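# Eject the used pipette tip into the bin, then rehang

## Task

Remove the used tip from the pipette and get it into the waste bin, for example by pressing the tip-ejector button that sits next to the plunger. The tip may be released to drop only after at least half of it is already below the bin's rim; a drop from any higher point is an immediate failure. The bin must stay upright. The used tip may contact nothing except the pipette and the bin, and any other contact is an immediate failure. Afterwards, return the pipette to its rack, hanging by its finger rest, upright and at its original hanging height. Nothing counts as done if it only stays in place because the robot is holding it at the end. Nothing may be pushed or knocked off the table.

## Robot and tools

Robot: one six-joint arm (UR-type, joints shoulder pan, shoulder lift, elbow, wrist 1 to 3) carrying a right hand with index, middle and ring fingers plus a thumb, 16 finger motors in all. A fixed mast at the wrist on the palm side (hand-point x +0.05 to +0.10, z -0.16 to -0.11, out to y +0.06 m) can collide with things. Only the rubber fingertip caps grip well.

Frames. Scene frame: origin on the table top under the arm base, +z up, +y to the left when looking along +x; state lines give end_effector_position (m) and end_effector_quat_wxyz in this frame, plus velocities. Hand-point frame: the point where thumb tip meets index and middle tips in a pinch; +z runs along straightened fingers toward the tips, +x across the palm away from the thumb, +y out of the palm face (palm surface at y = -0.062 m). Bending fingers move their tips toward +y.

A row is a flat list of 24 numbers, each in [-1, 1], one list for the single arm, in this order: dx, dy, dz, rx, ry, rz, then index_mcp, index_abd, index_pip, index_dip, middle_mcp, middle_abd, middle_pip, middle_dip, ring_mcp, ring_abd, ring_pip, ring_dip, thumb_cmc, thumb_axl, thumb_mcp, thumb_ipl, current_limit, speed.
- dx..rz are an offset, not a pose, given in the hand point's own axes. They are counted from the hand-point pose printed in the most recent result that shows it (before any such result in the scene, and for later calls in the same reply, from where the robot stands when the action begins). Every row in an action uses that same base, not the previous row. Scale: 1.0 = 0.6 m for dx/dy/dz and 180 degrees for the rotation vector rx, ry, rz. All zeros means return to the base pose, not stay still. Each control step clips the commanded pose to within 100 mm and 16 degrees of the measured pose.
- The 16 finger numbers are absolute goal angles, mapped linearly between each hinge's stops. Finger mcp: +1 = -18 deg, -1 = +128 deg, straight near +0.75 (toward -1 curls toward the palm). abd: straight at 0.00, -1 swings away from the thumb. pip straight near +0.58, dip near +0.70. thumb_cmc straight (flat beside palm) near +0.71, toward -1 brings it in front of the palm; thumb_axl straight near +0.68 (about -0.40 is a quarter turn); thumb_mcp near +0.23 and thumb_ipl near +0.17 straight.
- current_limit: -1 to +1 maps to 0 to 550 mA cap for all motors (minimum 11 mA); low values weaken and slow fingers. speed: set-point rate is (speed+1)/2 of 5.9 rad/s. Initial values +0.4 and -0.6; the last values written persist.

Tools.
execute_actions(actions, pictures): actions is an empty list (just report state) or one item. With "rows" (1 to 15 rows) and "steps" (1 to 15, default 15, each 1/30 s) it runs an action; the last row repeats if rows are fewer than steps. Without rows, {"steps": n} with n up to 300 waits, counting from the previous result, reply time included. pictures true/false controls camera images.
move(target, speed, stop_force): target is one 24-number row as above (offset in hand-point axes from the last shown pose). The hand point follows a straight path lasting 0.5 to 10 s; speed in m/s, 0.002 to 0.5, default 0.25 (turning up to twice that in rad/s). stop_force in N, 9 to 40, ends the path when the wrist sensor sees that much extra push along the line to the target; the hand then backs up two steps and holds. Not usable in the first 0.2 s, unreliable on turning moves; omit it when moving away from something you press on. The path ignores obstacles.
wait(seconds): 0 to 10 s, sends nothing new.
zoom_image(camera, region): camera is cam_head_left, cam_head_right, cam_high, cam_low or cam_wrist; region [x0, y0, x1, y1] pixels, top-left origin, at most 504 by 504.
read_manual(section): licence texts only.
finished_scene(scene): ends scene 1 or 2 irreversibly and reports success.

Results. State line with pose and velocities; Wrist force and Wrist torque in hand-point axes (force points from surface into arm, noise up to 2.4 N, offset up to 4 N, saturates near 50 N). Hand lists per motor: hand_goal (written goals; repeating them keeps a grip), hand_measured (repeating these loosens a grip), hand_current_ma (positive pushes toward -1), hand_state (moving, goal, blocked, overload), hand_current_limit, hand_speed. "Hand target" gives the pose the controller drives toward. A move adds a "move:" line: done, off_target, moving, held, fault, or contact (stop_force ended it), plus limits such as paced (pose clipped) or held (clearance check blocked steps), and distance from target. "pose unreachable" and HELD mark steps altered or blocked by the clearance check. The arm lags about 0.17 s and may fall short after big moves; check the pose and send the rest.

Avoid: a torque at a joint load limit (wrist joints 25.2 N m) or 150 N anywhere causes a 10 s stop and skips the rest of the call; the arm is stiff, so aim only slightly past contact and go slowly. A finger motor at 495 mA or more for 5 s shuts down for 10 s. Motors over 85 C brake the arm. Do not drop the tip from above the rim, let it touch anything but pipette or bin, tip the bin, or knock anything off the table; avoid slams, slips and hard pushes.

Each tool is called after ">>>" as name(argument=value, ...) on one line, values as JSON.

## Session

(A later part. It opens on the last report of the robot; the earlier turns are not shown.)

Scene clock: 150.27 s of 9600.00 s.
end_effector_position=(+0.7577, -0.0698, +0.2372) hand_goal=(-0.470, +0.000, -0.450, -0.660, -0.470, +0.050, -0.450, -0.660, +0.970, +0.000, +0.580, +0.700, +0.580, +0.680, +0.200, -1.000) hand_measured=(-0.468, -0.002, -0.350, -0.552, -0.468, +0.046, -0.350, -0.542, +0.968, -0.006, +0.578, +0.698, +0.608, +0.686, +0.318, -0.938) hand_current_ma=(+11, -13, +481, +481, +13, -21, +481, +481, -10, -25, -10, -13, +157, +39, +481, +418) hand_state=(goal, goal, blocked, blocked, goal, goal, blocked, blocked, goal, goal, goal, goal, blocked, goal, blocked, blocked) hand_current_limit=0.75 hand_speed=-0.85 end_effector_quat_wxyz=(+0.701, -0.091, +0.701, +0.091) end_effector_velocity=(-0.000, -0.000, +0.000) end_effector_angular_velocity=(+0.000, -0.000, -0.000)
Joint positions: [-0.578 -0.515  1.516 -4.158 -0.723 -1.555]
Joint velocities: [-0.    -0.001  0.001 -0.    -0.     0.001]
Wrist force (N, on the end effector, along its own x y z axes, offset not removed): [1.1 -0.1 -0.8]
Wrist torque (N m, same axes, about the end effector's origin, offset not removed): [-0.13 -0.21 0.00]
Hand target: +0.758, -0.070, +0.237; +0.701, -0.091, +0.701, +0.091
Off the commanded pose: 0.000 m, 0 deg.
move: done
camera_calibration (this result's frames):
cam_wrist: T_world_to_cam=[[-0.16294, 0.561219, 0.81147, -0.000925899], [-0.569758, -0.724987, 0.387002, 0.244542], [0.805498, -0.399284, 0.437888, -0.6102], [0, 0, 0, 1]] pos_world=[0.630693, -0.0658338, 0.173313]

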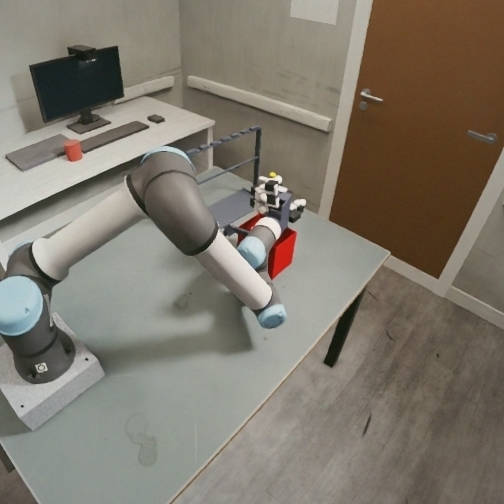

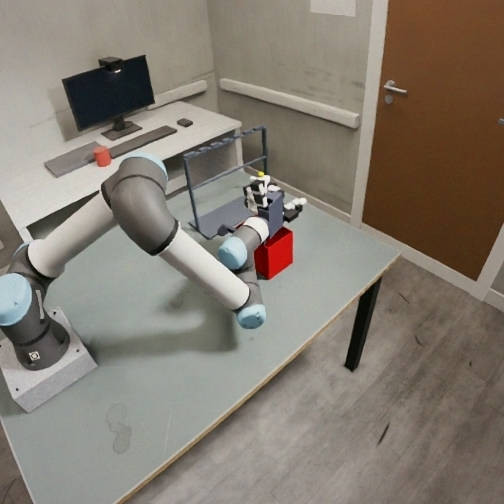

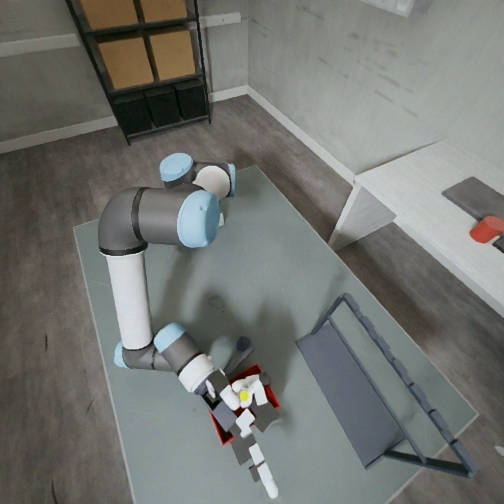

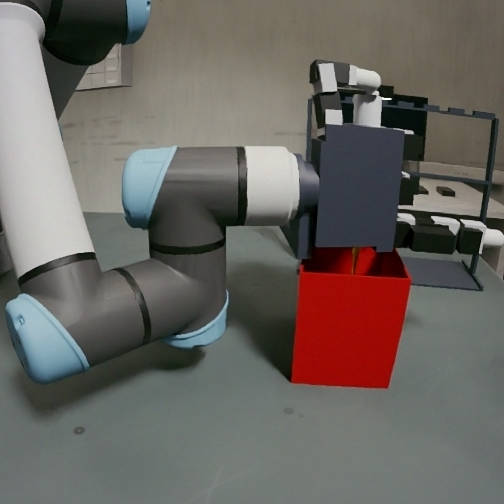

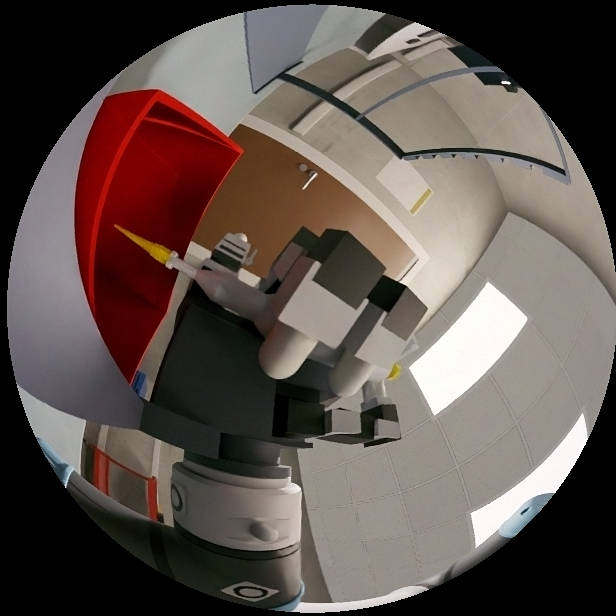

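>>> move(target=[0,0,0,0,0,0,-0.47,0,-0.45,-0.66,-0.47,0.05,-0.45,-0.66,0.97,0,0.58,0.7,0.64,0.68,0.32,-0.55,0.75,-0.6])

>>> move(target=[0,0,0,0,0,0,-0.47,0,-0.45,-0.66,-0.47,0.05,-0.45,-0.66,0.97,0,0.58,0.7,0.64,0.68,0.03,-0.55,0.75,-0.6])

>>> move(target=[0,0,0,0,0,0,-0.47,0,-0.45,-0.66,-0.47,0.05,-0.45,-0.66,0.97,0,0.58,0.7,0.64,0.68,-0.05,-0.9,0.78,-0.6])

>>> zoom_image(camera="cam_low", region=[290, 30, 420, 160])

>>> zoom_image(camera="cam_high", region=[200, 350, 290, 440])

Scene clock: 156.30 s of 9600.00 s.
end_effector_position=(+0.7577, -0.0698, +0.2373) hand_goal=(-0.470, +0.000, -0.450, -0.660, -0.470, +0.050, -0.450, -0.660, +0.970, +0.000, +0.580, +0.700, +0.640, +0.680, +0.320, -0.550) hand_measured=(-0.470, -0.002, -0.352, -0.552, -0.468, +0.046, -0.350, -0.542, +0.968, -0.006, +0.578, +0.698, +0.636, +0.682, +0.320, -0.556) hand_current_ma=(+5, -11, +481, +481, +8, -21, +481, +481, -10, -25, -10, -13, -18, +9, +7, -36) hand_state=(goal, goal, blocked, blocked, goal, goal, blocked, blocked, goal, goal, goal, goal, goal, goal, goal, goal) hand_current_limit=0.75 hand_speed=-0.60 end_effector_quat_wxyz=(+0.701, -0.091, +0.701, +0.091) end_effector_velocity=(+0.000, -0.000, +0.000) end_effector_angular_velocity=(+0.001, +0.000, -0.000)
Joint positions: [-0.578 -0.515  1.516 -4.158 -0.723 -1.555]
Joint velocities: [-0.    -0.    -0.     0.001  0.     0.   ]
Wrist force (N, on the end effector, along its own x y z axes, offset not removed): [0.2 -1.1 -2.3]
Wrist torque (N m, same axes, about the end effector's origin, offset not removed): [0.04 0.14 0.00]
Hand target: +0.758, -0.070, +0.237; +0.701, -0.091, +0.701, +0.091
Off the commanded pose: 0.000 m, 0 deg.
After step 90, 2.13 s passed at rest.
move: done
camera_calibration (this result's frames):
cam_wrist: T_world_to_cam=[[-0.162983, 0.561277, 0.811421, -0.000927072], [-0.569778, -0.724959, 0.387023, 0.244533], [0.805475, -0.399252, 0.43796, -0.610213], [0, 0, 0, 1]] pos_world=[0.63069, -0.0658321, 0.173361]

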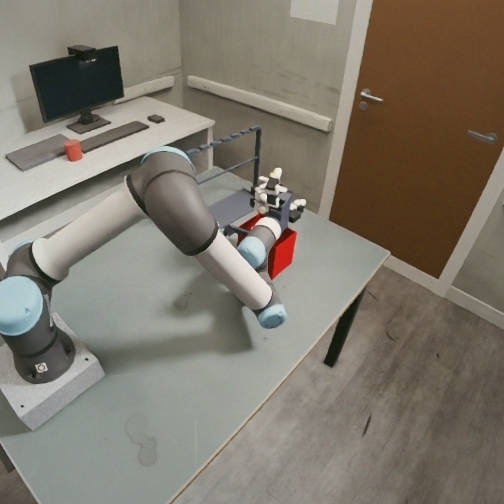

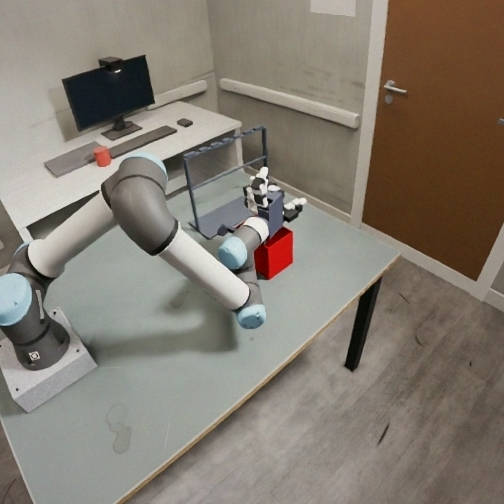

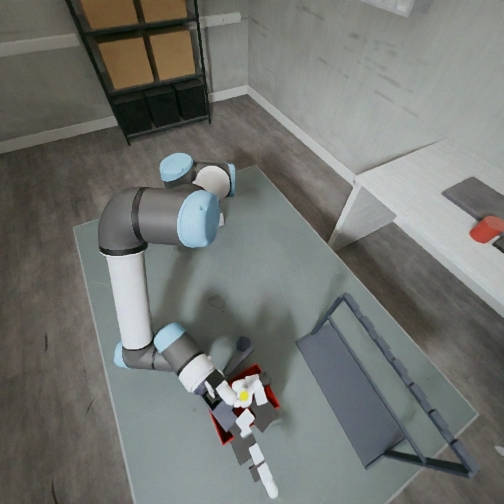

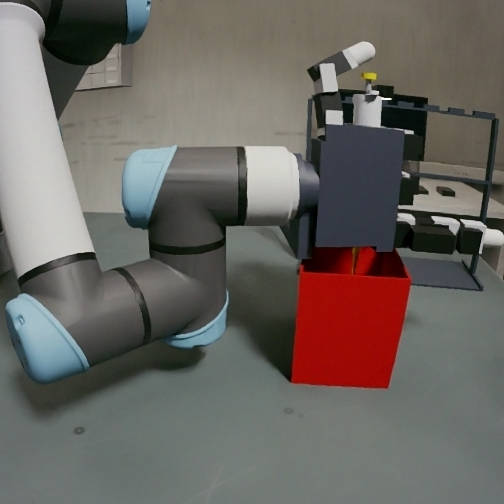

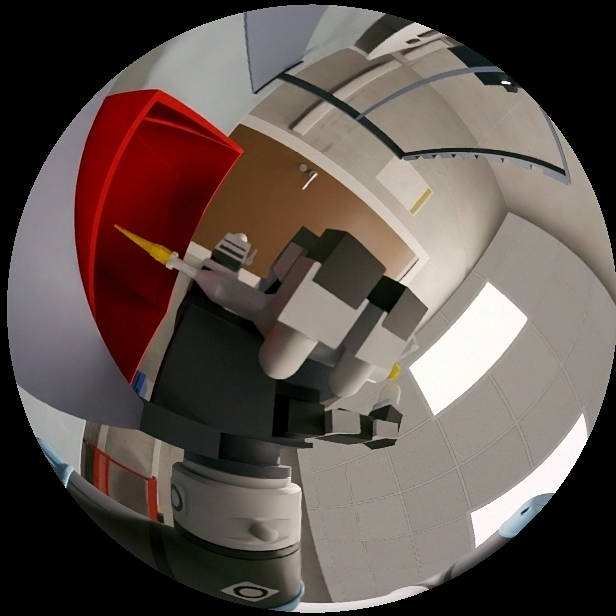

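Scene clock: 156.97 s of 9600.00 s.
end_effector_position=(+0.7577, -0.0698, +0.2373) hand_goal=(-0.470, +0.000, -0.450, -0.660, -0.470, +0.050, -0.450, -0.660, +0.970, +0.000, +0.580, +0.700, +0.640, +0.680, +0.030, -0.550) hand_measured=(-0.470, -0.002, -0.352, -0.552, -0.468, +0.046, -0.350, -0.542, +0.968, -0.006, +0.578, +0.698, +0.636, +0.682, +0.030, -0.556) hand_current_ma=(+5, -11, +481, +481, +8, -21, +481, +481, -10, -25, -10, -13, -18, +9, -5, -35) hand_state=(goal, goal, blocked, blocked, goal, goal, blocked, blocked, goal, goal, goal, goal, goal, goal, goal, goal) hand_current_limit=0.75 hand_speed=-0.60 end_effector_quat_wxyz=(+0.701, -0.091, +0.701, +0.091) end_effector_velocity=(+0.000, +0.000, -0.000) end_effector_angular_velocity=(+0.001, +0.000, -0.000)
Joint positions: [-0.578 -0.515  1.516 -4.158 -0.723 -1.555]
Joint velocities: [ 0.     0.001 -0.    -0.001 -0.     0.001]
Wrist force (N, on the end effector, along its own x y z axes, offset not removed): [0.3 -3.7 -1.7]
Wrist torque (N m, same axes, about the end effector's origin, offset not removed): [-0.48 0.03 -0.08]
Hand target: +0.758, -0.070, +0.237; +0.701, -0.091, +0.701, +0.091
Off the commanded pose: 0.000 m, 0 deg.
move: done
camera_calibration (this result's frames):
cam_wrist: T_world_to_cam=[[-0.162996, 0.561285, 0.811413, -0.000917614], [-0.569784, -0.724956, 0.387022, 0.244536], [0.805468, -0.399247, 0.437976, -0.610218], [0, 0, 0, 1]] pos_world=[0.630694, -0.0658349, 0.173365]

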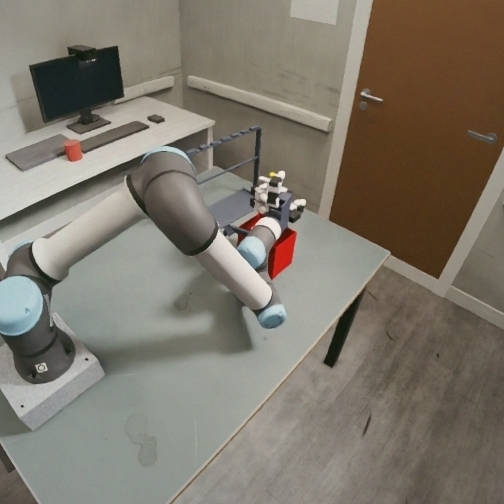

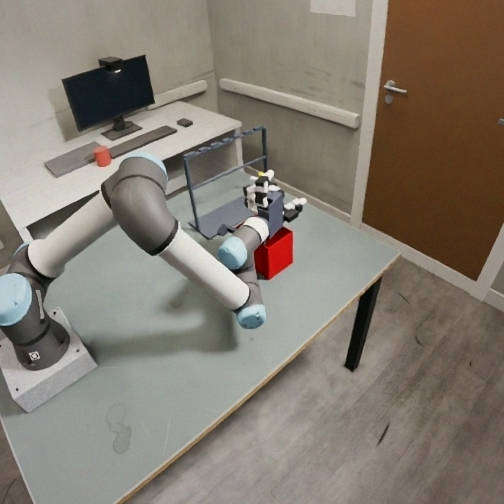

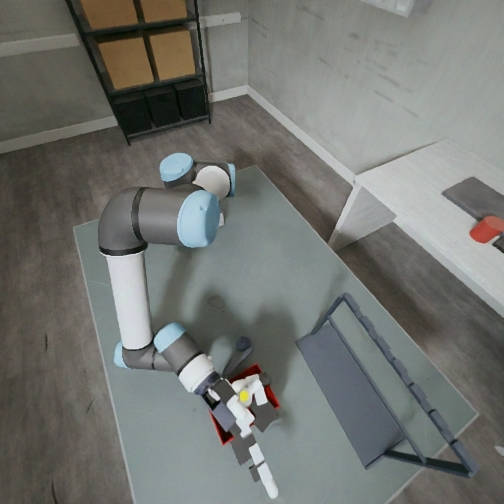

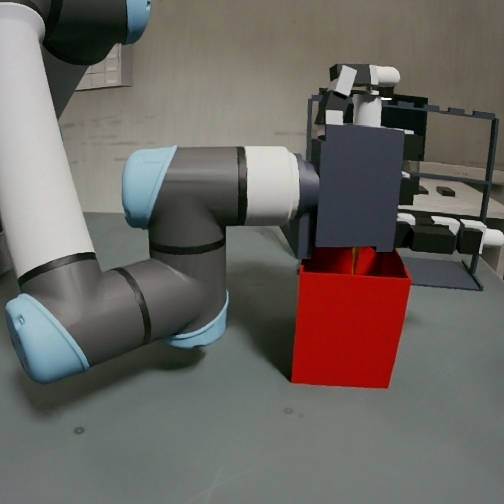

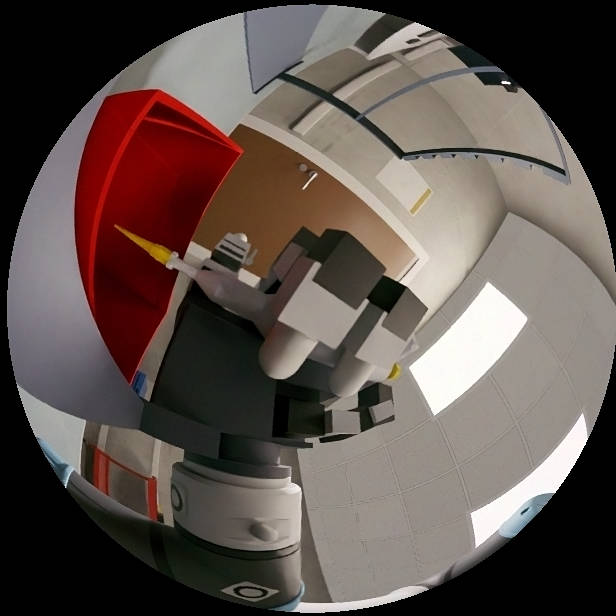

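Scene clock: 157.47 s of 9600.00 s.
end_effector_position=(+0.7577, -0.0698, +0.2373) hand_goal=(-0.470, +0.000, -0.450, -0.660, -0.470, +0.050, -0.450, -0.660, +0.970, +0.000, +0.580, +0.700, +0.640, +0.680, -0.050, -0.900) hand_measured=(-0.472, -0.002, -0.358, -0.552, -0.466, +0.050, -0.350, -0.542, +0.968, -0.006, +0.578, +0.698, +0.652, +0.682, -0.012, -0.616) hand_current_ma=(-11, -11, +489, +490, +19, -2, +489, +490, -10, -25, -10, -13, +63, +19, +291, +489) hand_state=(goal, goal, blocked, blocked, goal, goal, blocked, blocked, goal, goal, goal, goal, goal, goal, blocked, blocked) hand_current_limit=0.78 hand_speed=-0.60 end_effector_quat_wxyz=(+0.701, -0.091, +0.701, +0.091) end_effector_velocity=(-0.000, -0.000, +0.001) end_effector_angular_velocity=(-0.000, -0.001, -0.000)
Joint positions: [-0.578 -0.515  1.516 -4.158 -0.723 -1.555]
Joint velocities: [-0.    -0.001 -0.    -0.001  0.     0.001]
Wrist force (N, on the end effector, along its own x y z axes, offset not removed): [1.4 -2.3 -1.0]
Wrist torque (N m, same axes, about the end effector's origin, offset not removed): [-0.37 -0.21 -0.05]
Hand target: +0.758, -0.070, +0.237; +0.701, -0.091, +0.701, +0.091
Off the commanded pose: 0.000 m, 0 deg.
move: done
camera_calibration (this result's frames):
cam_wrist: T_world_to_cam=[[-0.162996, 0.561286, 0.811413, -0.000917617], [-0.569784, -0.724955, 0.387022, 0.244536], [0.805468, -0.399247, 0.437976, -0.610218], [0, 0, 0, 1]] pos_world=[0.630694, -0.0658349, 0.173365]

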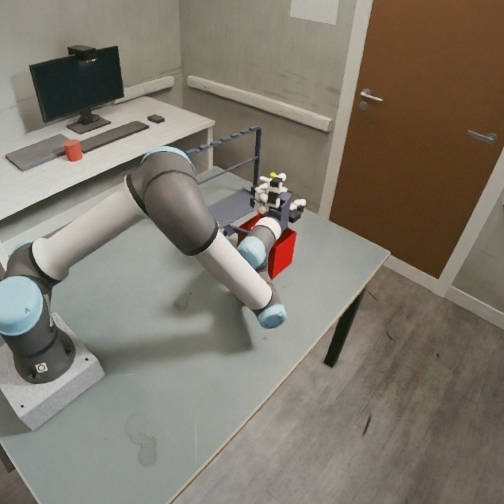

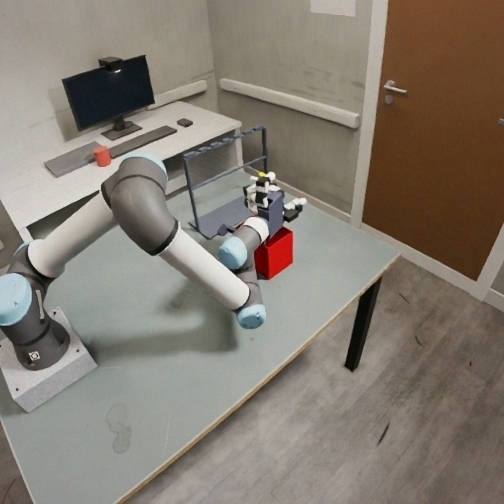

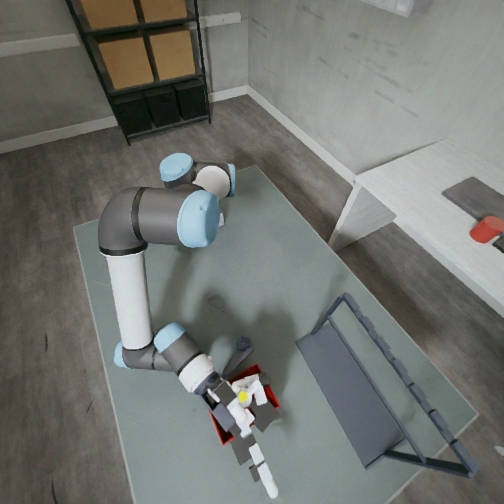

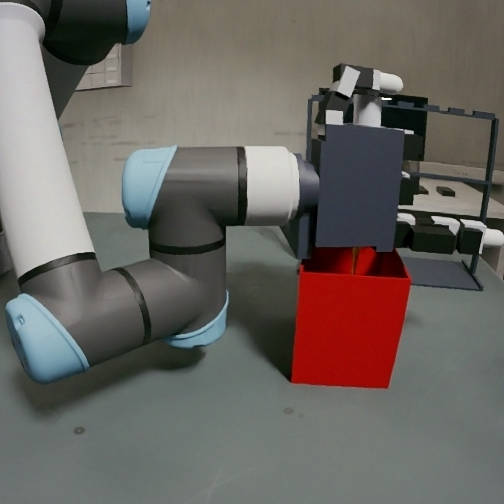

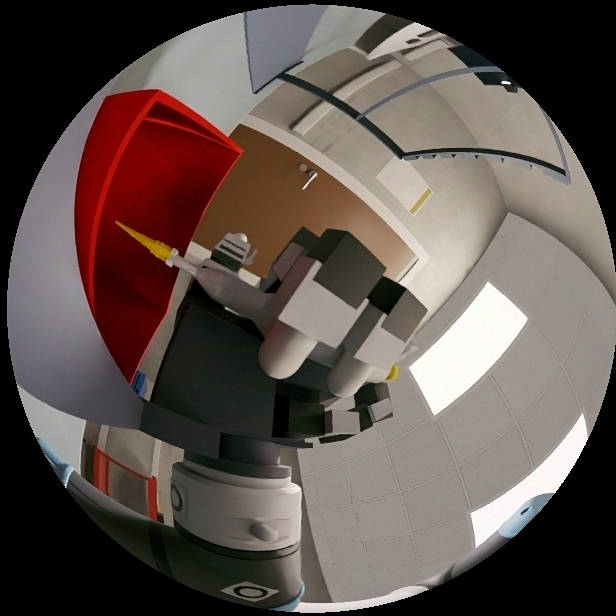

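Region (290, 30, 420, 160) of cam_low's 504x504 image, scaled by 3.877, with more detail than that image has.

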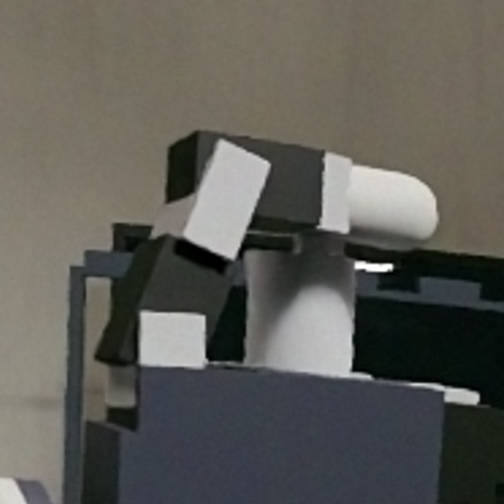

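Region (200, 350, 290, 440) of cam_high's 504x504 image, scaled by 5.600, with more detail than that image has.

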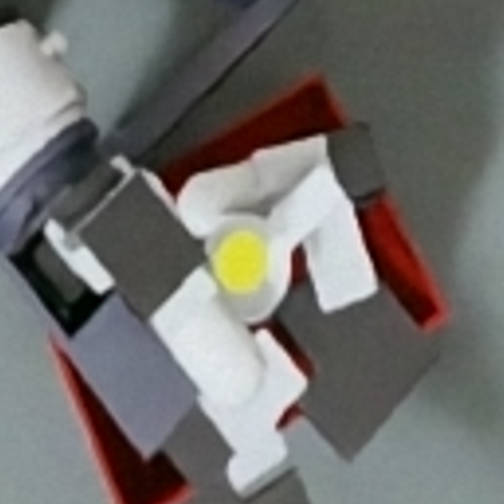

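Short full-current burst, then back.

>>> execute_actions(actions=[{"rows":[[0,0,0,0,0,0,-0.5,0,-0.47,-0.68,-0.55,0.05,-0.47,-0.68,0.97,0,0.58,0.7,0.65,0.68,-0.2,-0.95,1,0]]}], pictures=false)

>>> execute_actions(actions=[{"steps":30}], pictures=false)

>>> execute_actions(actions=[{"rows":[[0,0,0,0,0,0,-0.5,0,-0.47,-0.68,-0.55,0.05,-0.47,-0.68,0.97,0,0.58,0.7,0.65,0.68,-0.2,-0.95,0.78,0]],"steps":2}])

>>> zoom_image(camera="cam_low", region=[290, 30, 420, 160])

Scene clock: 161.43 s of 9600.00 s.
end_effector_position=(+0.7577, -0.0698, +0.2373) hand_goal=(-0.500, +0.000, -0.470, -0.680, -0.550, +0.050, -0.470, -0.680, +0.970, +0.000, +0.580, +0.700, +0.650, +0.680, -0.200, -0.950) hand_measured=(-0.506, -0.002, -0.362, -0.552, -0.506, +0.050, -0.350, -0.542, +0.968, -0.006, +0.578, +0.698, +0.658, +0.682, -0.036, -0.664) hand_current_ma=(-29, -12, +550, +550, +241, +2, +550, +550, -10, -25, -10, -13, +42, +20, +550, +550) hand_state=(goal, goal, blocked, blocked, blocked, goal, blocked, blocked, goal, goal, goal, goal, goal, goal, blocked, blocked) hand_current_limit=1.00 hand_speed=0.00 end_effector_quat_wxyz=(+0.701, -0.091, +0.701, +0.091) end_effector_velocity=(-0.000, +0.000, -0.000) end_effector_angular_velocity=(-0.000, -0.000, +0.000)
Joint positions: [-0.578 -0.515  1.516 -4.158 -0.723 -1.555]
Joint velocities: [ 0.     0.001 -0.    -0.001  0.    -0.   ]
Wrist force (N, on the end effector, along its own x y z axes, offset not removed): [0.5 -0.9 -1.4]
Wrist torque (N m, same axes, about the end effector's origin, offset not removed): [-0.08 -0.18 -0.18]
Hand target: +0.758, -0.070, +0.237; +0.701, -0.091, +0.701, +0.091
Off the commanded pose: 0.000 m, 0 deg.
Steps of this call (steps 1 to 90: nothing new was sent; then 0.47 s passed at rest; steps 91 to 105: all 15 steps of this action). Readings (end_effector_position | what the end effector reports):
91: (+0.7577, -0.0698, +0.2373) | hand_goal=(-0.500, +0.000, -0.470, -0.680, -0.550, +0.050, -0.470, -0.680, +0.970, +0.000, +0.580, +0.700, +0.650, +0.680, -0.200, -0.950) hand_measured=(-0.472, -0.002, -0.358, -0.552, -0.466, +0.050, -0.350, -0.542, +0.968, -0.006, +0.578, +0.698, +0.652, +0.682, -0.012, -0.616) hand_current_ma=(-11, -11, +490, +490, +19, -2, +490, +489, -10, -25, -10, -13, +63, +19, +291, +489) hand_state=(moving, goal, moving, moving, moving, goal, moving, moving, goal, goal, goal, goal, moving, goal, moving, moving) hand_current_limit=1.00 hand_speed=0.00
92: (+0.7577, -0.0698, +0.2373) | hand_goal=(-0.500, +0.000, -0.470, -0.680, -0.550, +0.050, -0.470, -0.680, +0.970, +0.000, +0.580, +0.700, +0.650, +0.680, -0.200, -0.950) hand_measured=(-0.474, -0.002, -0.360, -0.552, -0.472, +0.050, -0.350, -0.542, +0.968, -0.006, +0.578, +0.698, +0.652, +0.682, -0.012, -0.616) hand_current_ma=(+58, -11, +527, +550, +311, -1, +550, +550, -10, -25, -10, -13, +37, +19, +550, +520) hand_state=(moving, goal, moving, moving, moving, goal, moving, moving, goal, goal, goal, goal, moving, goal, moving, moving) hand_current_limit=1.00 hand_speed=0.00
94: (+0.7577, -0.0698, +0.2373) | hand_goal=(-0.500, +0.000, -0.470, -0.680, -0.550, +0.050, -0.470, -0.680, +0.970, +0.000, +0.580, +0.700, +0.650, +0.680, -0.200, -0.950) hand_measured=(-0.506, -0.002, -0.362, -0.552, -0.506, +0.050, -0.350, -0.542, +0.968, -0.006, +0.578, +0.698, +0.660, +0.684, -0.012, -0.628) hand_current_ma=(-29, -11, +550, +550, +250, +3, +550, +550, -10, -25, -10, -13, +59, +26, +525, +487) hand_state=(moving, goal, moving, blocked, moving, goal, blocked, blocked, goal, goal, goal, goal, moving, moving, moving, moving) hand_current_limit=1.00 hand_speed=0.00
98: (+0.7577, -0.0698, +0.2373) | hand_goal=(-0.500, +0.000, -0.470, -0.680, -0.550, +0.050, -0.470, -0.680, +0.970, +0.000, +0.580, +0.700, +0.650, +0.680, -0.200, -0.950) hand_measured=(-0.506, -0.002, -0.362, -0.552, -0.506, +0.050, -0.350, -0.542, +0.968, -0.006, +0.578, +0.698, +0.658, +0.682, -0.036, -0.664) hand_current_ma=(-29, -12, +550, +550, +242, +2, +550, +550, -10, -25, -10, -13, +42, +20, +550, +550) hand_state=(goal, goal, blocked, blocked, blocked, goal, blocked, blocked, goal, goal, goal, goal, goal, goal, blocked, blocked) hand_current_limit=1.00 hand_speed=0.00
105: the state above

Scene clock: 162.43 s of 9600.00 s.
end_effector_position=(+0.7577, -0.0698, +0.2373) hand_goal=(-0.500, +0.000, -0.470, -0.680, -0.550, +0.050, -0.470, -0.680, +0.970, +0.000, +0.580, +0.700, +0.650, +0.680, -0.200, -0.950) hand_measured=(-0.506, -0.002, -0.362, -0.552, -0.506, +0.050, -0.350, -0.542, +0.968, -0.006, +0.578, +0.698, +0.658, +0.682, -0.036, -0.664) hand_current_ma=(-29, -12, +550, +550, +241, +2, +550, +550, -10, -25, -10, -13, +42, +20, +550, +550) hand_state=(goal, goal, blocked, blocked, blocked, goal, blocked, blocked, goal, goal, goal, goal, goal, goal, blocked, blocked) hand_current_limit=1.00 hand_speed=0.00 end_effector_quat_wxyz=(+0.701, -0.091, +0.701, +0.091) end_effector_velocity=(+0.000, +0.000, +0.000) end_effector_angular_velocity=(+0.000, -0.000, +0.000)
Joint positions: [-0.578 -0.515  1.516 -4.158 -0.723 -1.555]
Joint velocities: [ 0. -0. -0. -0. -0.  0.]
Wrist force (N, on the end effector, along its own x y z axes, offset not removed): [0.4 -0.1 0.3]
Wrist torque (N m, same axes, about the end effector's origin, offset not removed): [-0.13 0.01 -0.10]
Hand target: +0.758, -0.070, +0.237; +0.701, -0.091, +0.701, +0.091
Off the commanded pose: 0.000 m, 0 deg.
Steps of this call (steps 1 to 30: nothing new was sent). Readings (end_effector_position | what the end effector reports):
1: (+0.7577, -0.0698, +0.2373) | hand_goal=(-0.500, +0.000, -0.470, -0.680, -0.550, +0.050, -0.470, -0.680, +0.970, +0.000, +0.580, +0.700, +0.650, +0.680, -0.200, -0.950) hand_measured=(-0.506, -0.002, -0.362, -0.552, -0.506, +0.050, -0.350, -0.542, +0.968, -0.006, +0.578, +0.698, +0.658, +0.682, -0.036, -0.664) hand_current_ma=(-29, -12, +550, +550, +241, +2, +550, +550, -10, -25, -10, -13, +42, +20, +550, +550) hand_state=(goal, goal, blocked, blocked, blocked, goal, blocked, blocked, goal, goal, goal, goal, goal, goal, blocked, blocked) hand_current_limit=1.00 hand_speed=0.00
2: (+0.7577, -0.0698, +0.2373) | hand_goal=(-0.500, +0.000, -0.470, -0.680, -0.550, +0.050, -0.470, -0.680, +0.970, +0.000, +0.580, +0.700, +0.650, +0.680, -0.200, -0.950) hand_measured=(-0.506, -0.002, -0.362, -0.552, -0.506, +0.050, -0.350, -0.542, +0.968, -0.006, +0.578, +0.698, +0.658, +0.682, -0.036, -0.664) hand_current_ma=(-29, -12, +550, +550, +241, +2, +550, +550, -10, -25, -10, -13, +42, +20, +550, +550) hand_state=(goal, goal, blocked, blocked, blocked, goal, blocked, blocked, goal, goal, goal, goal, goal, goal, blocked, blocked) hand_current_limit=1.00 hand_speed=0.00
4: (+0.7577, -0.0698, +0.2373) | hand_goal=(-0.500, +0.000, -0.470, -0.680, -0.550, +0.050, -0.470, -0.680, +0.970, +0.000, +0.580, +0.700, +0.650, +0.680, -0.200, -0.950) hand_measured=(-0.506, -0.002, -0.362, -0.552, -0.506, +0.050, -0.350, -0.542, +0.968, -0.006, +0.578, +0.698, +0.658, +0.682, -0.036, -0.664) hand_current_ma=(-29, -12, +550, +550, +241, +2, +550, +550, -10, -25, -10, -13, +42, +20, +550, +550) hand_state=(goal, goal, blocked, blocked, blocked, goal, blocked, blocked, goal, goal, goal, goal, goal, goal, blocked, blocked) hand_current_limit=1.00 hand_speed=0.00
8: (+0.7577, -0.0698, +0.2373) | hand_goal=(-0.500, +0.000, -0.470, -0.680, -0.550, +0.050, -0.470, -0.680, +0.970, +0.000, +0.580, +0.700, +0.650, +0.680, -0.200, -0.950) hand_measured=(-0.506, -0.002, -0.362, -0.552, -0.506, +0.050, -0.350, -0.542, +0.968, -0.006, +0.578, +0.698, +0.658, +0.682, -0.036, -0.664) hand_current_ma=(-29, -12, +550, +550, +241, +2, +550, +550, -10, -25, -10, -13, +42, +20, +550, +550) hand_state=(goal, goal, blocked, blocked, blocked, goal, blocked, blocked, goal, goal, goal, goal, goal, goal, blocked, blocked) hand_current_limit=1.00 hand_speed=0.00
30: the state above

Scene clock: 162.50 s of 9600.00 s.
end_effector_position=(+0.7577, -0.0698, +0.2373) hand_goal=(-0.500, +0.000, -0.470, -0.680, -0.550, +0.050, -0.470, -0.680, +0.970, +0.000, +0.580, +0.700, +0.650, +0.680, -0.200, -0.950) hand_measured=(-0.506, -0.002, -0.362, -0.552, -0.506, +0.050, -0.350, -0.542, +0.968, -0.006, +0.578, +0.698, +0.658, +0.682, -0.036, -0.664) hand_current_ma=(-29, -12, +483, +483, +241, +2, +483, +483, -10, -25, -10, -13, +42, +20, +483, +483) hand_state=(goal, goal, moving, moving, blocked, goal, moving, moving, goal, goal, goal, goal, goal, goal, moving, moving) hand_current_limit=0.78 hand_speed=0.00 end_effector_quat_wxyz=(+0.701, -0.091, +0.701, +0.091) end_effector_velocity=(-0.000, +0.000, +0.000) end_effector_angular_velocity=(-0.002, -0.001, +0.000)
Joint positions: [-0.578 -0.515  1.516 -4.158 -0.723 -1.555]
Joint velocities: [ 0.    -0.     0.001 -0.001 -0.    -0.001]
Wrist force (N, on the end effector, along its own x y z axes, offset not removed): [1.3 -0.5 -0.6]
Wrist torque (N m, same axes, about the end effector's origin, offset not removed): [-0.03 -0.12 0.13]
Hand target: +0.758, -0.070, +0.237; +0.701, -0.091, +0.701, +0.091
Off the commanded pose: 0.000 m, 0 deg.
Steps of this call (steps 1 to 2: all 2 steps of this action). Readings (end_effector_position | what the end effector reports):
1: (+0.7577, -0.0698, +0.2373) | hand_goal=(-0.500, +0.000, -0.470, -0.680, -0.550, +0.050, -0.470, -0.680, +0.970, +0.000, +0.580, +0.700, +0.650, +0.680, -0.200, -0.950) hand_measured=(-0.506, -0.002, -0.362, -0.552, -0.506, +0.050, -0.350, -0.542, +0.968, -0.006, +0.578, +0.698, +0.658, +0.682, -0.036, -0.664) hand_current_ma=(-29, -12, +550, +550, +241, +2, +550, +550, -10, -25, -10, -13, +42, +20, +550, +550) hand_state=(goal, goal, blocked, blocked, blocked, goal, blocked, blocked, goal, goal, goal, goal, goal, goal, blocked, blocked) hand_current_limit=0.78 hand_speed=0.00
2: the state above
camera_calibration (this result's frames):
cam_wrist: T_world_to_cam=[[-0.162996, 0.561286, 0.811413, -0.000917711], [-0.569784, -0.724955, 0.387022, 0.244536], [0.805468, -0.399247, 0.437976, -0.610218], [0, 0, 0, 1]] pos_world=[0.630694, -0.0658349, 0.173365]

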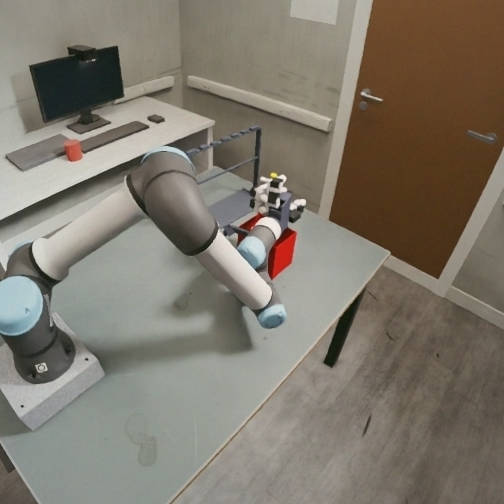

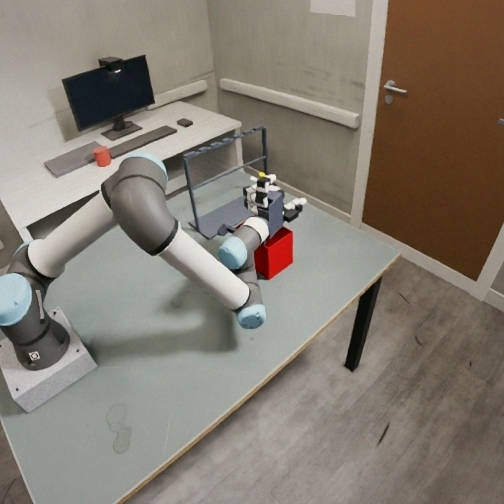

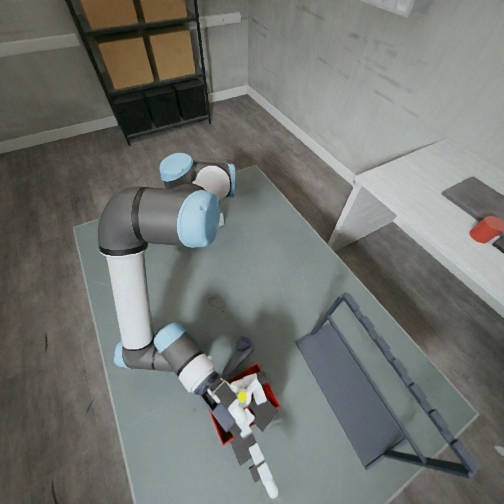

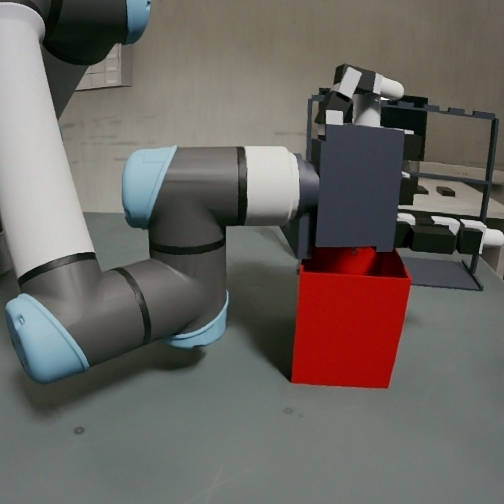

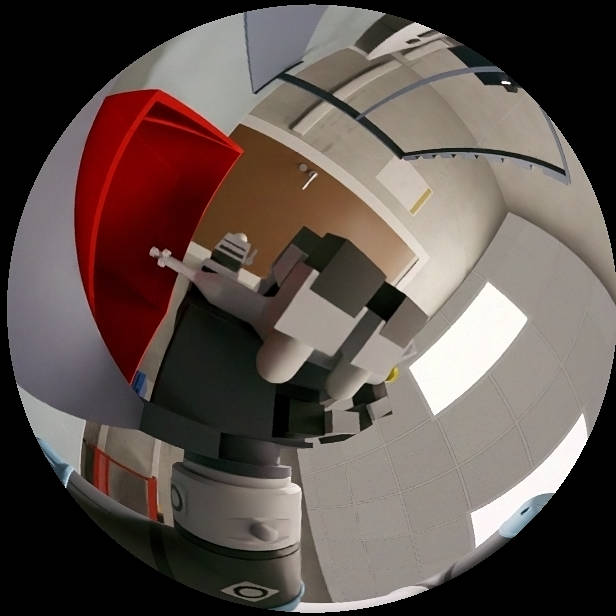

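Region (290, 30, 420, 160) of cam_low's 504x504 image, scaled by 3.877, with more detail than that image has.

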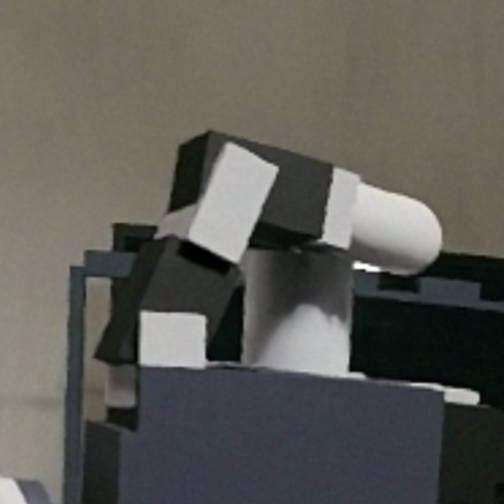

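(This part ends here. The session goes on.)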